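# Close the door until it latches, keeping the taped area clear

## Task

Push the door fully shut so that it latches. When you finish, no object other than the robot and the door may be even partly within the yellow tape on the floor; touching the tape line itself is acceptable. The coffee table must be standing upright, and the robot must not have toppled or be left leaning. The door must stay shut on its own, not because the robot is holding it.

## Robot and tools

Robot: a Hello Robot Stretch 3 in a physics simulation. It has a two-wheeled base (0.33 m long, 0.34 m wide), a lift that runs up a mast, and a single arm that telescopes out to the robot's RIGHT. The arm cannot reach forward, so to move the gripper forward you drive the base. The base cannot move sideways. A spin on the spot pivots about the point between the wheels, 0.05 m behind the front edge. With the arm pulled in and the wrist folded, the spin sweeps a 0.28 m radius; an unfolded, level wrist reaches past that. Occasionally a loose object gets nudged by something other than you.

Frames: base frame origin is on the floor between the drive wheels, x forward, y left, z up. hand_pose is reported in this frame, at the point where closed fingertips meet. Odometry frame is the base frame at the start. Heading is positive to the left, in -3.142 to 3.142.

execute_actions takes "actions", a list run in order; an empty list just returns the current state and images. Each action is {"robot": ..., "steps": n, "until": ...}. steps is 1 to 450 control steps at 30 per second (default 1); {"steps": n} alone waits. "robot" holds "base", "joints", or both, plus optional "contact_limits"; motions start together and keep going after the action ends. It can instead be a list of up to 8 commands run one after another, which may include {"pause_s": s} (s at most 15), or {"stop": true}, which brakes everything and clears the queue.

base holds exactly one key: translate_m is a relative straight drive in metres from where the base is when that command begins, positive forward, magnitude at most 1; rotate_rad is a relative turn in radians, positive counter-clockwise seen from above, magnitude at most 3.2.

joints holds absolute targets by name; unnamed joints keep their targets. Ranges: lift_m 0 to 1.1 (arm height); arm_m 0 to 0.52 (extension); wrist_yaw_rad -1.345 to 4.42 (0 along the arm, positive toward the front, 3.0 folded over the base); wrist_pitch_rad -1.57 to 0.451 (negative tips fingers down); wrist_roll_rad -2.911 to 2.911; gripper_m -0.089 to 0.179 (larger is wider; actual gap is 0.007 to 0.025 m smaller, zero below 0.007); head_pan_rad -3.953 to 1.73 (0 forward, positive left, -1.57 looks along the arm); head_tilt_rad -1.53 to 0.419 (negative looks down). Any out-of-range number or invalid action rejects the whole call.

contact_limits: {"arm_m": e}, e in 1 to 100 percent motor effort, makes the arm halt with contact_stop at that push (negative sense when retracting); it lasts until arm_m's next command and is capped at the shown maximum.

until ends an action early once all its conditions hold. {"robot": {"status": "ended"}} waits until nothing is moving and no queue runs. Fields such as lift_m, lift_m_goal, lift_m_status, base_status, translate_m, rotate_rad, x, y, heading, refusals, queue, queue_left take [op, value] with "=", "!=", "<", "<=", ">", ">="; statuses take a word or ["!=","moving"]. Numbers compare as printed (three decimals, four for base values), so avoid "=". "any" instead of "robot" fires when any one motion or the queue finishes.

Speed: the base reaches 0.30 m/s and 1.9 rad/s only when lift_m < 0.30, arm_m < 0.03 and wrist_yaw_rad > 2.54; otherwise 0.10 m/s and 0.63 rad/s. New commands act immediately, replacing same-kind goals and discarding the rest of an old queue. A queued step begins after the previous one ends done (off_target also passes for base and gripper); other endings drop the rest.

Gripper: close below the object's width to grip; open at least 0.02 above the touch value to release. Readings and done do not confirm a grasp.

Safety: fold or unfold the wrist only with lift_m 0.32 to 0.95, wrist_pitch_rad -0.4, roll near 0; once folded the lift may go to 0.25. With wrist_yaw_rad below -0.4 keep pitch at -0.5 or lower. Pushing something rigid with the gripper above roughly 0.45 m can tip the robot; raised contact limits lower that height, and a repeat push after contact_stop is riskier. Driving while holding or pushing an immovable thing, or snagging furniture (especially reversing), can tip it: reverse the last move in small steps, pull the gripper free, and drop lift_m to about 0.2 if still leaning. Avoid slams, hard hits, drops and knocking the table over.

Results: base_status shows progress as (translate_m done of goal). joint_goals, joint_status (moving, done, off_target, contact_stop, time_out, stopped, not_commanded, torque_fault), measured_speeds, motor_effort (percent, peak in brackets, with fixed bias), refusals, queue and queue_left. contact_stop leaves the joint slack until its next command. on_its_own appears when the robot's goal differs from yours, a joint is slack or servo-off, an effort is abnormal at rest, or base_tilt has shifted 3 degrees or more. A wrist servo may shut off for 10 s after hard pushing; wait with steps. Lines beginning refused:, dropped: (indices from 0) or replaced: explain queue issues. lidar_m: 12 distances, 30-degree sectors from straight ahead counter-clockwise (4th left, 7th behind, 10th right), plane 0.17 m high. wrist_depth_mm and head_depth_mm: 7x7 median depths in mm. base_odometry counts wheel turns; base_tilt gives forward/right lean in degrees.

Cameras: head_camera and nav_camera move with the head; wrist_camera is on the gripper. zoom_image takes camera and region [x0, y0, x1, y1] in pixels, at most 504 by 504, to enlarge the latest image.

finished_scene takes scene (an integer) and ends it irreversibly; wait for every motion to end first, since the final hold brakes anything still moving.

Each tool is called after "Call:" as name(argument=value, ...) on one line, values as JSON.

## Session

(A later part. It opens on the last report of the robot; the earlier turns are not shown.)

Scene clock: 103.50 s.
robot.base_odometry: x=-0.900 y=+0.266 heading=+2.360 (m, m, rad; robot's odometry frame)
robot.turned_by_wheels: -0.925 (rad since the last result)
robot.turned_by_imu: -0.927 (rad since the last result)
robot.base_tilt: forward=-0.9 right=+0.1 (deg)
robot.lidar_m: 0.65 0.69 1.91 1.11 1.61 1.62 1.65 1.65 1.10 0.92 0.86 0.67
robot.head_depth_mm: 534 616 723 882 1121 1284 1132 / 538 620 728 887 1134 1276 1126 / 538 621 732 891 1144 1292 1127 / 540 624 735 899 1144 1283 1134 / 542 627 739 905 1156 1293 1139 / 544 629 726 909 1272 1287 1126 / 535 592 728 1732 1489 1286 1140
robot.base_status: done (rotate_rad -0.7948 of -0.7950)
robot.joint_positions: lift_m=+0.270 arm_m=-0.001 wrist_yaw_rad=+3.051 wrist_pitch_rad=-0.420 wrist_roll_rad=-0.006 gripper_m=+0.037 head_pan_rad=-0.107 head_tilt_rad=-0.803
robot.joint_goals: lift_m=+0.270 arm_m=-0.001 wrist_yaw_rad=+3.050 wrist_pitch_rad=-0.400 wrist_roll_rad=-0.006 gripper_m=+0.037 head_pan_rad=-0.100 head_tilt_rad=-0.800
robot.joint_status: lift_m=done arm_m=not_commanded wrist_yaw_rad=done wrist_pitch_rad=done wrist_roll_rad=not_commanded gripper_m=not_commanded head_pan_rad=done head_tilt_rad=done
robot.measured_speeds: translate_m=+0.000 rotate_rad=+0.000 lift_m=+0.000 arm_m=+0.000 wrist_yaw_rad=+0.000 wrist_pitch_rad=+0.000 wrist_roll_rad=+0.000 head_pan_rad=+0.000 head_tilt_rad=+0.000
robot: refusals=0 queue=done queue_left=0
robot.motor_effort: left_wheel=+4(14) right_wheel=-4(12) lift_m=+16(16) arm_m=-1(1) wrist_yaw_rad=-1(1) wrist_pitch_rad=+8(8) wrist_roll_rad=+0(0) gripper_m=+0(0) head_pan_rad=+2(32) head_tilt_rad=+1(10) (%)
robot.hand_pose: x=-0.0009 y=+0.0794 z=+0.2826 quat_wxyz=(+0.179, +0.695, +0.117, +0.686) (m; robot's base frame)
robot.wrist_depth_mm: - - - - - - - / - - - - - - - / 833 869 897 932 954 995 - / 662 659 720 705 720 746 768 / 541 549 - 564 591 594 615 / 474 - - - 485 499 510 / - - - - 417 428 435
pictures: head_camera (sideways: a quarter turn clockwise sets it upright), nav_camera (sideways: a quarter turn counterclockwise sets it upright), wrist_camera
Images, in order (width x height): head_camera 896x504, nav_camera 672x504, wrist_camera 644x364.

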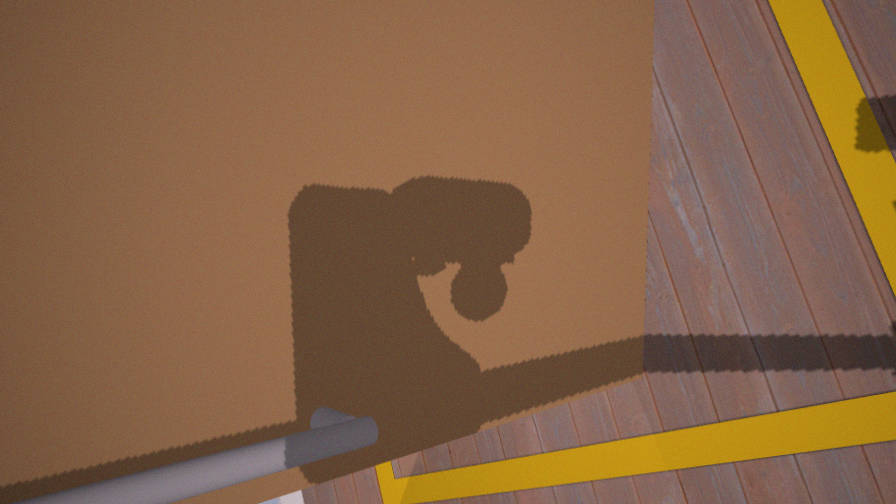

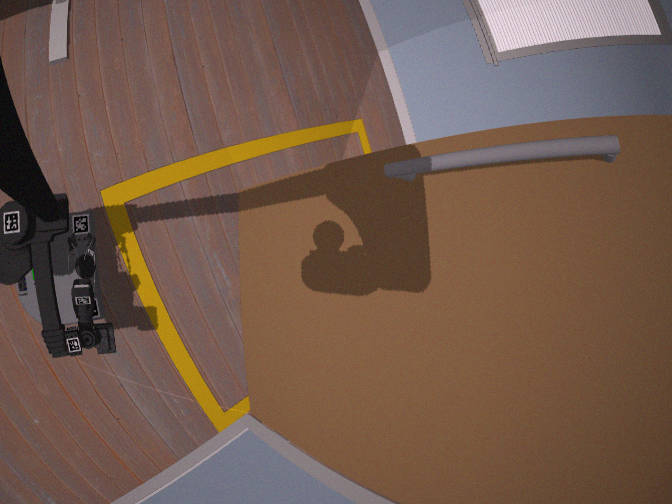

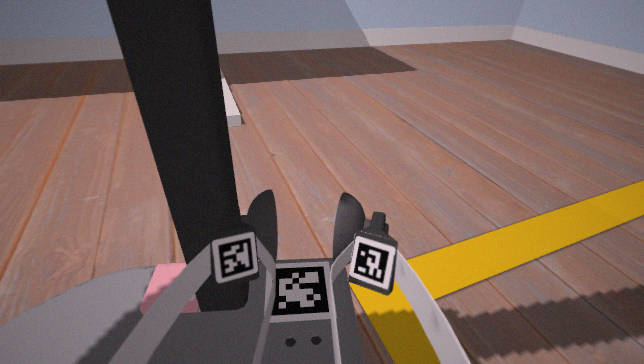

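Call:
execute_actions(actions=[{"robot": [{"base": {"translate_m": 0.565}, "joints": {"gripper_m": -0.03, "head_pan_rad": -1.4, "head_tilt_rad": -1.0}}, {"base": {"translate_m": 0.83}}], "steps": 400, "until": {"robot": {"status": "ended"}}}])

Scene clock: 114.90 s.
robot.base_odometry: x=-1.890 y=+1.249 heading=+2.360 (m, m, rad; robot's odometry frame)
robot.turned_by_wheels: +0.000 (rad since the last result)
robot.turned_by_imu: +0.010 (rad since the last result)
robot.base_tilt: forward=-0.9 right=-0.1 (deg)
robot.lidar_m: 0.44 0.80 0.90 1.51 2.02 1.96 2.96 1.04 0.30 0.21 0.50 0.47
robot.head_depth_mm: - - 309 371 364 1205 1097 / - - 299 374 450 1179 - / - - - 342 523 919 - / 2497 2051 1706 921 1201 1196 1117 / 464 541 662 866 1272 1216 1102 / 436 535 666 876 1260 1219 1107 / 447 534 660 866 1191 1172 1110
robot.base_status: done (translate_m +0.8300 of +0.8300)
robot.joint_positions: lift_m=+0.270 arm_m=-0.001 wrist_yaw_rad=+3.049 wrist_pitch_rad=-0.420 wrist_roll_rad=-0.006 gripper_m=-0.030 head_pan_rad=-1.394 head_tilt_rad=-0.992
robot.joint_goals: lift_m=+0.270 arm_m=-0.001 wrist_yaw_rad=+3.050 wrist_pitch_rad=-0.400 wrist_roll_rad=-0.006 gripper_m=-0.030 head_pan_rad=-1.400 head_tilt_rad=-1.000
robot.joint_status: lift_m=done arm_m=not_commanded wrist_yaw_rad=done wrist_pitch_rad=done wrist_roll_rad=not_commanded gripper_m=done head_pan_rad=done head_tilt_rad=done
robot.measured_speeds: translate_m=+0.000 rotate_rad=+0.000 lift_m=+0.000 arm_m=+0.000 wrist_yaw_rad=+0.000 wrist_pitch_rad=+0.000 wrist_roll_rad=+0.000 head_pan_rad=+0.000 head_tilt_rad=+0.000
robot: refusals=0 queue=done queue_left=0
robot.motor_effort: left_wheel=+0(47) right_wheel=+0(51) lift_m=+16(16) arm_m=+0(1) wrist_yaw_rad=+0(18) wrist_pitch_rad=+8(8) wrist_roll_rad=+0(0) gripper_m=-9(86) head_pan_rad=-2(32) head_tilt_rad=-3(17) (%)
robot.hand_pose: x=-0.0005 y=+0.0795 z=+0.2827 quat_wxyz=(+0.179, +0.695, +0.116, +0.686) (m; robot's base frame)
robot.wrist_depth_mm: - - - - - 855 670 / - - - - - 900 693 / 847 856 896 937 960 880 703 / 652 669 688 711 728 749 692 / 546 544 - - 582 589 600 / 473 - - - 490 497 506 / - - - - 421 428 431
pictures: head_camera (sideways: a quarter turn clockwise sets it upright), nav_camera (sideways: a quarter turn counterclockwise sets it upright), wrist_camera
Images, in order (width x height): head_camera 896x504, nav_camera 672x504, wrist_camera 644x364.

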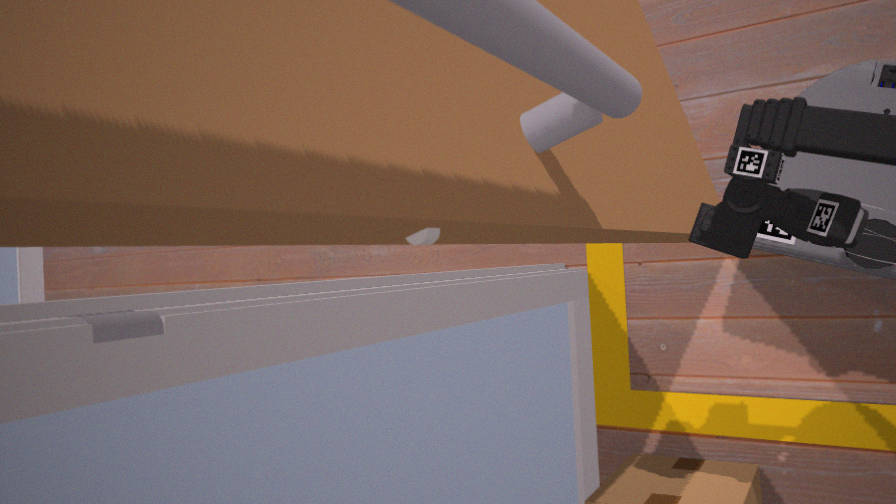

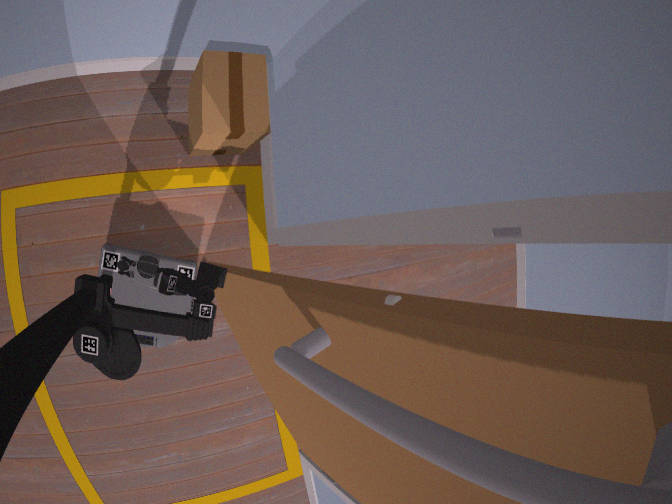

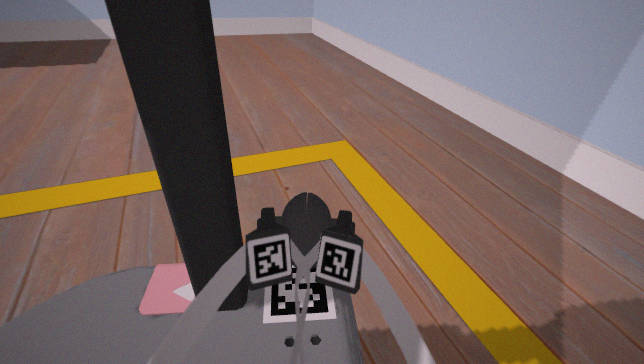

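Call:
execute_actions(actions=[{"robot": {"joints": {"arm_m": 0.25, "lift_m": 0.34}}, "steps": 200, "until": {"robot": {"status": "ended"}}}])

Scene clock: 122.13 s.
robot.base_odometry: x=-1.890 y=+1.249 heading=+2.360 (m, m, rad; robot's odometry frame)
robot.turned_by_wheels: +0.000 (rad since the last result)
robot.turned_by_imu: +0.001 (rad since the last result)
robot.base_tilt: forward=-0.8 right=+0.1 (deg)
robot.lidar_m: 0.44 0.80 0.91 1.51 2.02 1.96 2.97 1.09 0.55 0.45 0.44 0.47
robot.head_depth_mm: 408 491 618 837 1293 1213 1100 / 402 484 609 814 1292 1215 - / 325 405 517 785 1204 1233 - / 391 469 580 775 1153 1216 1123 / 418 512 654 867 1260 1216 1107 / 437 535 665 877 1265 1211 1103 / 446 533 661 864 1183 1164 1108
robot.base_status: done (translate_m +0.8300 of +0.8300)
robot.joint_positions: lift_m=+0.340 arm_m=+0.250 wrist_yaw_rad=+3.053 wrist_pitch_rad=-0.420 wrist_roll_rad=-0.006 gripper_m=-0.030 head_pan_rad=-1.394 head_tilt_rad=-0.992
robot.joint_goals: lift_m=+0.340 arm_m=+0.250 wrist_yaw_rad=+3.050 wrist_pitch_rad=-0.400 wrist_roll_rad=-0.006 gripper_m=-0.030 head_pan_rad=-1.400 head_tilt_rad=-1.000
robot.joint_status: lift_m=done arm_m=done wrist_yaw_rad=done wrist_pitch_rad=done wrist_roll_rad=not_commanded gripper_m=done head_pan_rad=done head_tilt_rad=done
robot.measured_speeds: translate_m=+0.000 rotate_rad=+0.000 lift_m=+0.000 arm_m=+0.000 wrist_yaw_rad=+0.000 wrist_pitch_rad=+0.000 wrist_roll_rad=+0.000 head_pan_rad=+0.000 head_tilt_rad=+0.000
robot: refusals=0 queue=done queue_left=0
robot.motor_effort: left_wheel=-1(1) right_wheel=+1(2) lift_m=+33(36) arm_m=+4(7) wrist_yaw_rad=-2(8) wrist_pitch_rad=+8(8) wrist_roll_rad=+0(0) gripper_m=-9(11) head_pan_rad=-3(3) head_tilt_rad=-3(3) (%)
robot.hand_pose: x=-0.0013 y=-0.1713 z=+0.3519 quat_wxyz=(+0.178, +0.695, +0.117, +0.687) (m; robot's base frame)
robot.wrist_depth_mm: - - - - - 946 737 / - - - - - - 760 / - - - - - - 780 / 778 813 863 876 860 866 791 / 646 - - - 694 706 724 / 536 - - - 577 587 584 / 466 - - 495 501 499 472
pictures: head_camera (sideways: a quarter turn clockwise sets it upright), nav_camera (sideways: a quarter turn counterclockwise sets it upright), wrist_camera
Images, in order (width x height): head_camera 896x504, nav_camera 672x504, wrist_camera 644x364.

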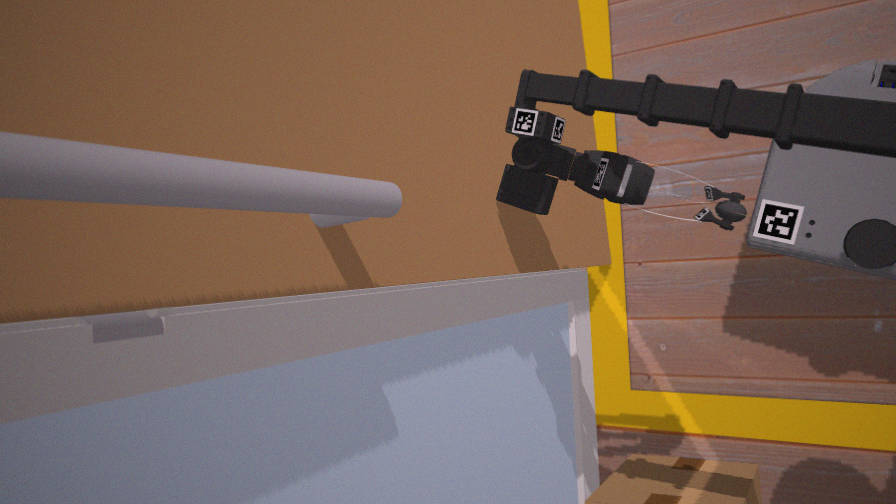

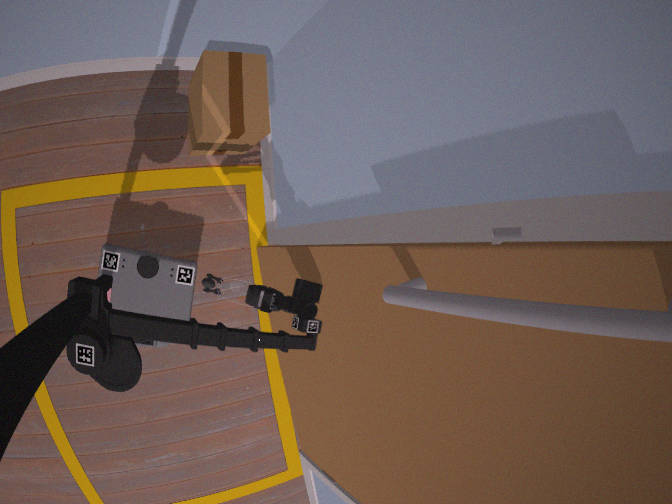

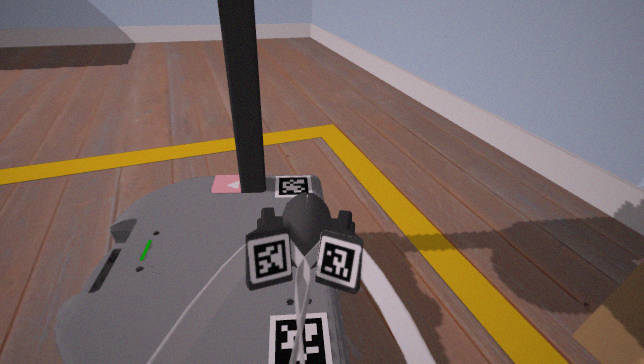

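Call:
execute_actions(actions=[{"robot": {"joints": {"arm_m": 0.0}}, "steps": 100, "until": {"robot": {"arm_m": ["<", 0.2]}}}, {"robot": {"base": {"rotate_rad": 0.295}, "joints": {"wrist_yaw_rad": 1.6}}, "steps": 100, "until": {"robot": {"arm_m": ["<", 0.06]}}}, {"robot": {"joints": {"wrist_yaw_rad": 0.0, "head_pan_rad": -1.55}}, "steps": 150, "until": {"robot": {"wrist_yaw_rad": ["<", 0.5]}}}, {"robot": {"joints": {"lift_m": 0.2}}, "steps": 150, "until": {"robot": {"wrist_yaw_rad": ["<", 0.05]}}}, {"robot": {"joints": {"wrist_pitch_rad": 0.0}}, "steps": 150, "until": {"robot": {"status": "ended"}}}])

Scene clock: 129.23 s.
robot.base_odometry: x=-1.890 y=+1.249 heading=+2.655 (m, m, rad; robot's odometry frame)
robot.turned_by_wheels: +0.295 (rad since the last result)
robot.turned_by_imu: +0.296 (rad since the last result)
robot.base_tilt: forward=-0.9 right=+0.1 (deg)
robot.lidar_m: 0.72 0.83 1.13 2.02 1.96 2.86 2.02 0.67 0.47 0.44 0.53 0.44
robot.head_depth_mm: 324 463 575 758 1107 1208 1101 / 371 404 500 759 1124 1217 - / 388 465 566 767 1132 1233 - / 444 533 660 870 1287 1213 - / 462 555 694 925 1288 1219 1100 / 466 562 703 940 1305 1218 1108 / 470 569 711 963 1113 1170 1104
robot.base_status: done (rotate_rad +0.2948 of +0.2950)
robot.joint_positions: lift_m=+0.200 arm_m=+0.000 wrist_yaw_rad=+0.002 wrist_pitch_rad=-0.024 wrist_roll_rad=-0.006 gripper_m=-0.030 head_pan_rad=-1.543 head_tilt_rad=-0.992
robot.joint_goals: lift_m=+0.200 arm_m=+0.000 wrist_yaw_rad=+0.000 wrist_pitch_rad=+0.000 wrist_roll_rad=-0.006 gripper_m=-0.030 head_pan_rad=-1.550 head_tilt_rad=-1.000
robot.joint_status: lift_m=done arm_m=done wrist_yaw_rad=done wrist_pitch_rad=done wrist_roll_rad=not_commanded gripper_m=done head_pan_rad=done head_tilt_rad=done
robot.measured_speeds: translate_m=+0.000 rotate_rad=+0.000 lift_m=+0.000 arm_m=+0.000 wrist_yaw_rad=+0.000 wrist_pitch_rad=+0.000 wrist_roll_rad=+0.000 head_pan_rad=+0.000 head_tilt_rad=+0.000
robot: refusals=0 queue=done queue_left=0
robot.motor_effort: left_wheel=-6(11) right_wheel=+4(10) lift_m=+16(34) arm_m=-3(3) wrist_yaw_rad=-1(1) wrist_pitch_rad=+10(11) wrist_roll_rad=+0(0) gripper_m=-10(9) head_pan_rad=-3(16) head_tilt_rad=-3(3) (%)
robot.hand_pose: x=-0.0211 y=-0.4009 z=+0.3089 quat_wxyz=(+0.709, +0.009, -0.705, -0.008) (m; robot's base frame)
robot.wrist_depth_mm: 242 243 232 186 190 197 202 / 251 252 241 194 199 203 211 / 259 259 249 200 207 212 218 / 268 272 259 208 215 220 227 / 281 281 268 - 224 230 237 / 291 294 279 228 234 239 250 / 304 306 292 234 243 252 261
pictures: head_camera (sideways: a quarter turn clockwise sets it upright), nav_camera (sideways: a quarter turn counterclockwise sets it upright), wrist_camera
Images, in order (width x height): head_camera 896x504, nav_camera 672x504, wrist_camera 644x364.

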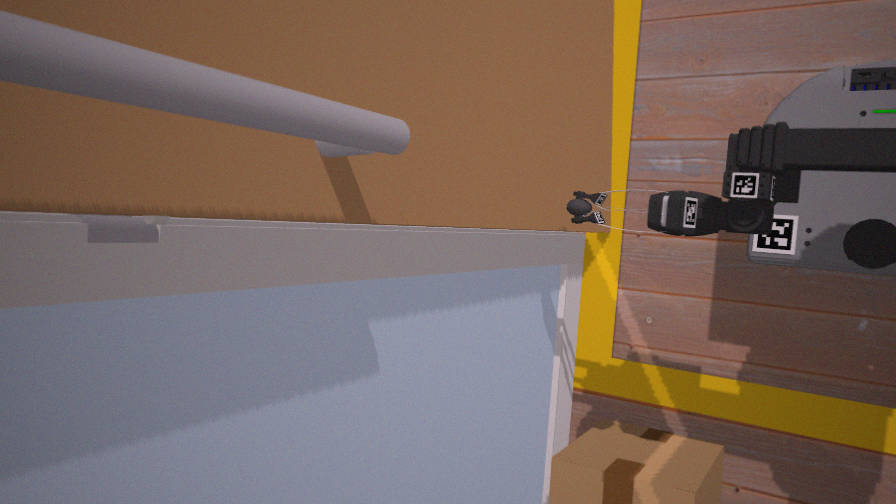

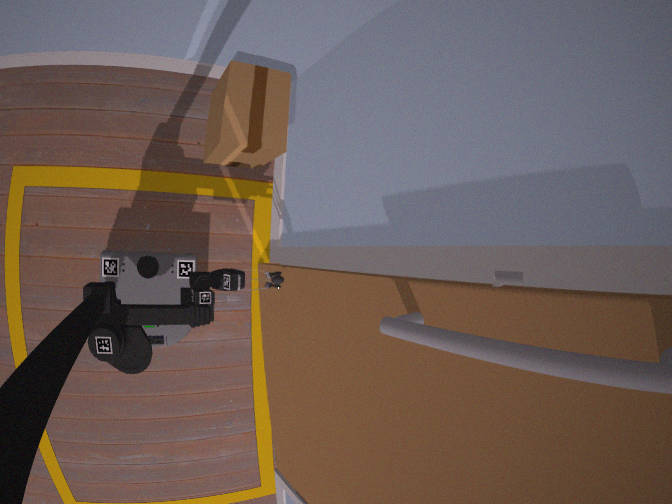

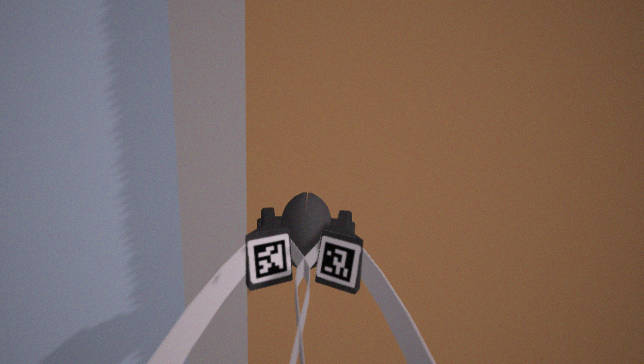

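Call:
execute_actions(actions=[{"robot": {"joints": {"arm_m": 0.105}, "contact_limits": {"arm_m": 60}}, "steps": 120, "until": {"robot": {"status": "ended"}}}])

Scene clock: 133.67 s.
robot.base_odometry: x=-1.890 y=+1.249 heading=+2.655 (m, m, rad; robot's odometry frame)
robot.turned_by_wheels: +0.000 (rad since the last result)
robot.turned_by_imu: -0.017 (rad since the last result)
robot.base_tilt: forward=-1.4 right=-0.8 (deg)
robot.lidar_m: 0.69 0.83 1.12 2.02 1.95 2.81 2.18 0.75 0.54 0.50 0.53 0.45
robot.head_depth_mm: 461 550 677 877 1267 1219 1099 / 420 538 684 896 1288 1219 - / 460 532 672 906 1292 - - / 461 552 686 914 1307 1221 - / 467 568 708 937 1297 1222 1111 / 480 574 716 949 1303 1222 1113 / 483 579 726 965 1146 1165 1116
robot.base_status: done (rotate_rad +0.2950 of +0.2950)
robot.joint_positions: lift_m=+0.200 arm_m=+0.102 wrist_yaw_rad=+0.028 wrist_pitch_rad=-0.056 wrist_roll_rad=-0.006 gripper_m=-0.029 head_pan_rad=-1.543 head_tilt_rad=-0.992
robot.joint_goals: lift_m=+0.200 arm_m=+0.105 wrist_yaw_rad=+0.000 wrist_pitch_rad=+0.000 wrist_roll_rad=-0.006 gripper_m=-0.030 head_pan_rad=-1.550 head_tilt_rad=-1.000
robot.joint_status: lift_m=done arm_m=done wrist_yaw_rad=done wrist_pitch_rad=done wrist_roll_rad=not_commanded gripper_m=done head_pan_rad=done head_tilt_rad=done
robot.measured_speeds: translate_m=+0.000 rotate_rad=+0.000 lift_m=+0.000 arm_m=+0.000 wrist_yaw_rad=+0.000 wrist_pitch_rad=+0.000 wrist_roll_rad=+0.000 head_pan_rad=+0.000 head_tilt_rad=+0.000
robot: refusals=0 queue=done queue_left=0
robot.on_its_own: arm_m is at rest, and its effort (+31) is outside its rest range (-14 to +14); wrist_yaw_rad is at rest, and its effort (-18) is outside its rest range (-12 to +12)
robot.motor_effort: left_wheel=-2(9) right_wheel=+1(7) lift_m=+16(15) arm_m=+31(42) wrist_yaw_rad=-18(24) wrist_pitch_rad=+24(28) wrist_roll_rad=+0(0) gripper_m=-14(15) head_pan_rad=-3(3) head_tilt_rad=-3(4) (%)
robot.contact_limits: arm_m 49 (drawing in: default 22, maximum 36; extending or still: default 30, maximum 49)
robot.hand_pose: x=-0.0143 y=-0.5014 z=+0.3006 quat_wxyz=(+0.709, +0.030, -0.704, -0.010) (m; robot's base frame)
robot.wrist_depth_mm: 150 145 158 158 159 159 160 / 161 150 163 164 164 165 166 / 168 156 170 170 171 172 172 / 176 162 176 178 178 179 180 / 183 169 181 - 187 187 188 / 192 178 196 195 195 195 196 / 201 188 201 204 205 205 205
pictures: head_camera (sideways: a quarter turn clockwise sets it upright), nav_camera (sideways: a quarter turn counterclockwise sets it upright), wrist_camera
Images, in order (width x height): head_camera 896x504, nav_camera 672x504, wrist_camera 644x364.

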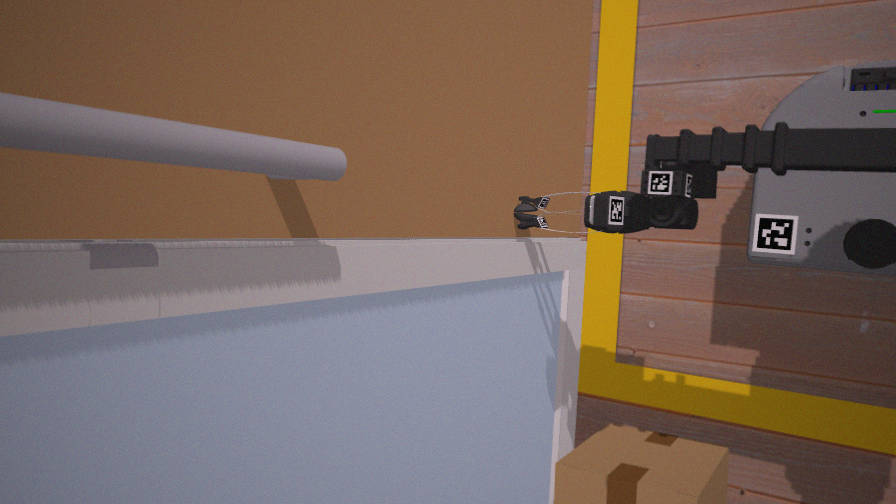

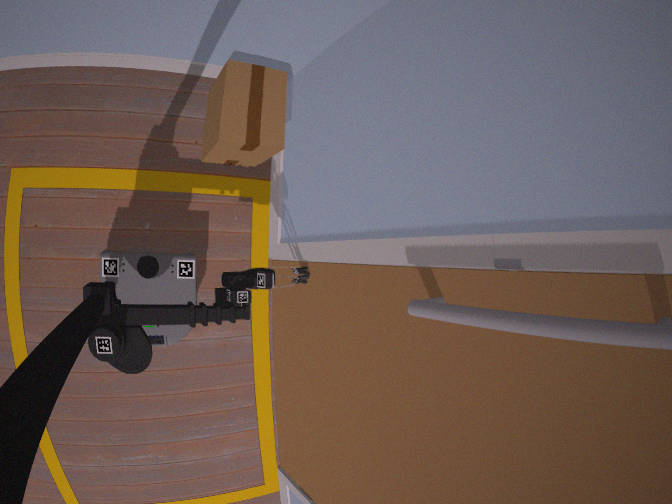

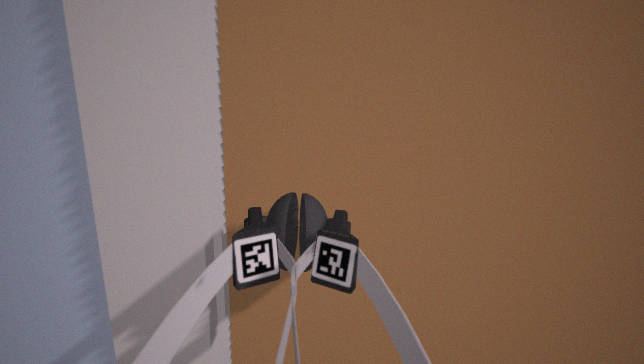

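Door is flush with the wall. Retracting.

Call:
execute_actions(actions=[{"robot": {"joints": {"arm_m": 0.04}}, "steps": 90, "until": {"robot": {"status": "ended"}}}])

Scene clock: 135.63 s.
robot.base_odometry: x=-1.890 y=+1.249 heading=+2.655 (m, m, rad; robot's odometry frame)
robot.turned_by_wheels: +0.000 (rad since the last result)
robot.turned_by_imu: -0.028 (rad since the last result)
robot.base_tilt: forward=-0.8 right=+0.1 (deg)
robot.lidar_m: 0.62 0.83 1.09 2.02 1.96 2.74 2.45 0.76 0.54 0.50 0.52 0.45
robot.head_depth_mm: 450 539 668 878 1291 1217 1096 / 422 539 675 885 1286 1209 - / 434 503 656 897 1288 1248 - / 455 546 685 898 1291 1214 - / 445 535 684 909 1295 1216 1107 / 461 553 688 915 1288 1216 1107 / 462 555 694 925 1194 1172 1105
robot.base_status: done (rotate_rad +0.2950 of +0.2950)
robot.joint_positions: lift_m=+0.200 arm_m=+0.040 wrist_yaw_rad=+0.046 wrist_pitch_rad=-0.021 wrist_roll_rad=-0.006 gripper_m=-0.030 head_pan_rad=-1.546 head_tilt_rad=-0.992
robot.joint_goals: lift_m=+0.200 arm_m=+0.040 wrist_yaw_rad=+0.045 wrist_pitch_rad=+0.000 wrist_roll_rad=-0.006 gripper_m=-0.030 head_pan_rad=-1.550 head_tilt_rad=-1.000
robot.joint_status: lift_m=done arm_m=done wrist_yaw_rad=done wrist_pitch_rad=done wrist_roll_rad=not_commanded gripper_m=done head_pan_rad=done head_tilt_rad=done
robot.measured_speeds: translate_m=+0.000 rotate_rad=+0.000 lift_m=+0.000 arm_m=+0.000 wrist_yaw_rad=+0.000 wrist_pitch_rad=+0.000 wrist_roll_rad=+0.000 head_pan_rad=+0.000 head_tilt_rad=+0.000
robot: refusals=0 queue=done queue_left=0
robot.on_its_own: wrist_yaw_rad is held at +0.045, not at your +0.000, by its stall guard, which is not easing now
robot.motor_effort: left_wheel=+1(15) right_wheel=-1(24) lift_m=+16(16) arm_m=-3(32) wrist_yaw_rad=-1(25) wrist_pitch_rad=+9(24) wrist_roll_rad=+0(0) gripper_m=-11(14) head_pan_rad=-2(3) head_tilt_rad=-3(3) (%)
robot.hand_pose: x=-0.0097 y=-0.4407 z=+0.3096 quat_wxyz=(+0.709, +0.024, -0.704, +0.009) (m; robot's base frame)
robot.wrist_depth_mm: 207 198 210 213 214 215 218 / 214 204 218 220 222 225 224 / 222 213 225 228 231 232 233 / 230 222 233 236 239 241 243 / 239 230 232 - 248 250 253 / 248 247 255 260 258 260 264 / 260 257 262 266 268 270 274
pictures: head_camera (sideways: a quarter turn clockwise sets it upright), nav_camera (sideways: a quarter turn counterclockwise sets it upright), wrist_camera
Images, in order (width x height): head_camera 896x504, nav_camera 672x504, wrist_camera 644x364.

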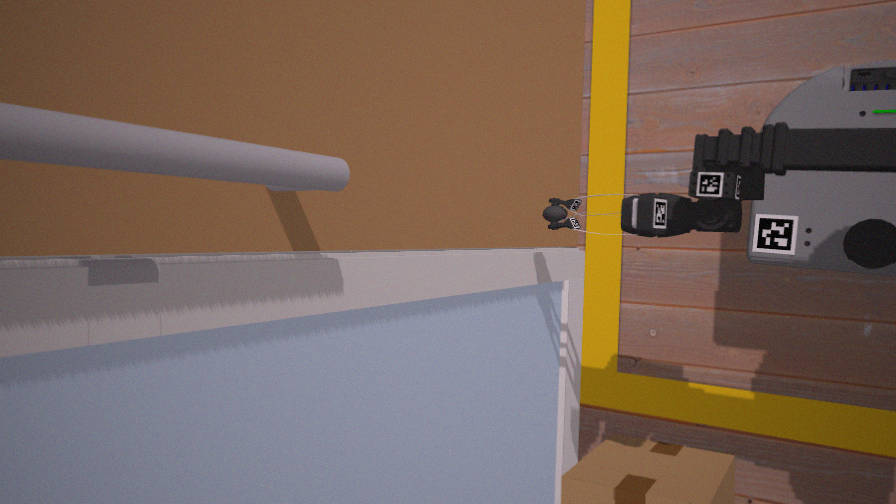

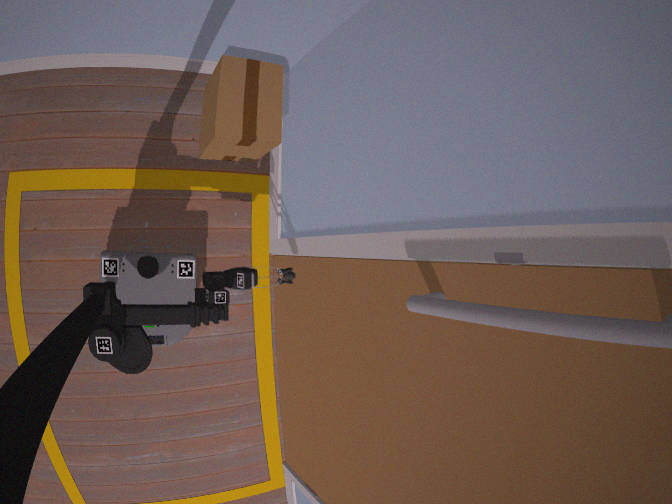

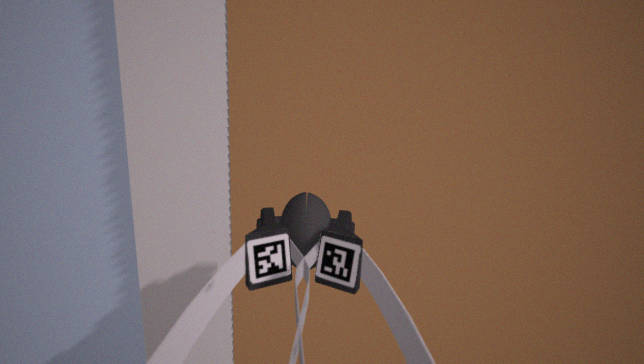

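The door is still flush with the wall now that the arm is off it. The tape area is empty, with the box clear outside it.

Call:
finished_scene(scene=2)

The scene is finished: the task was done.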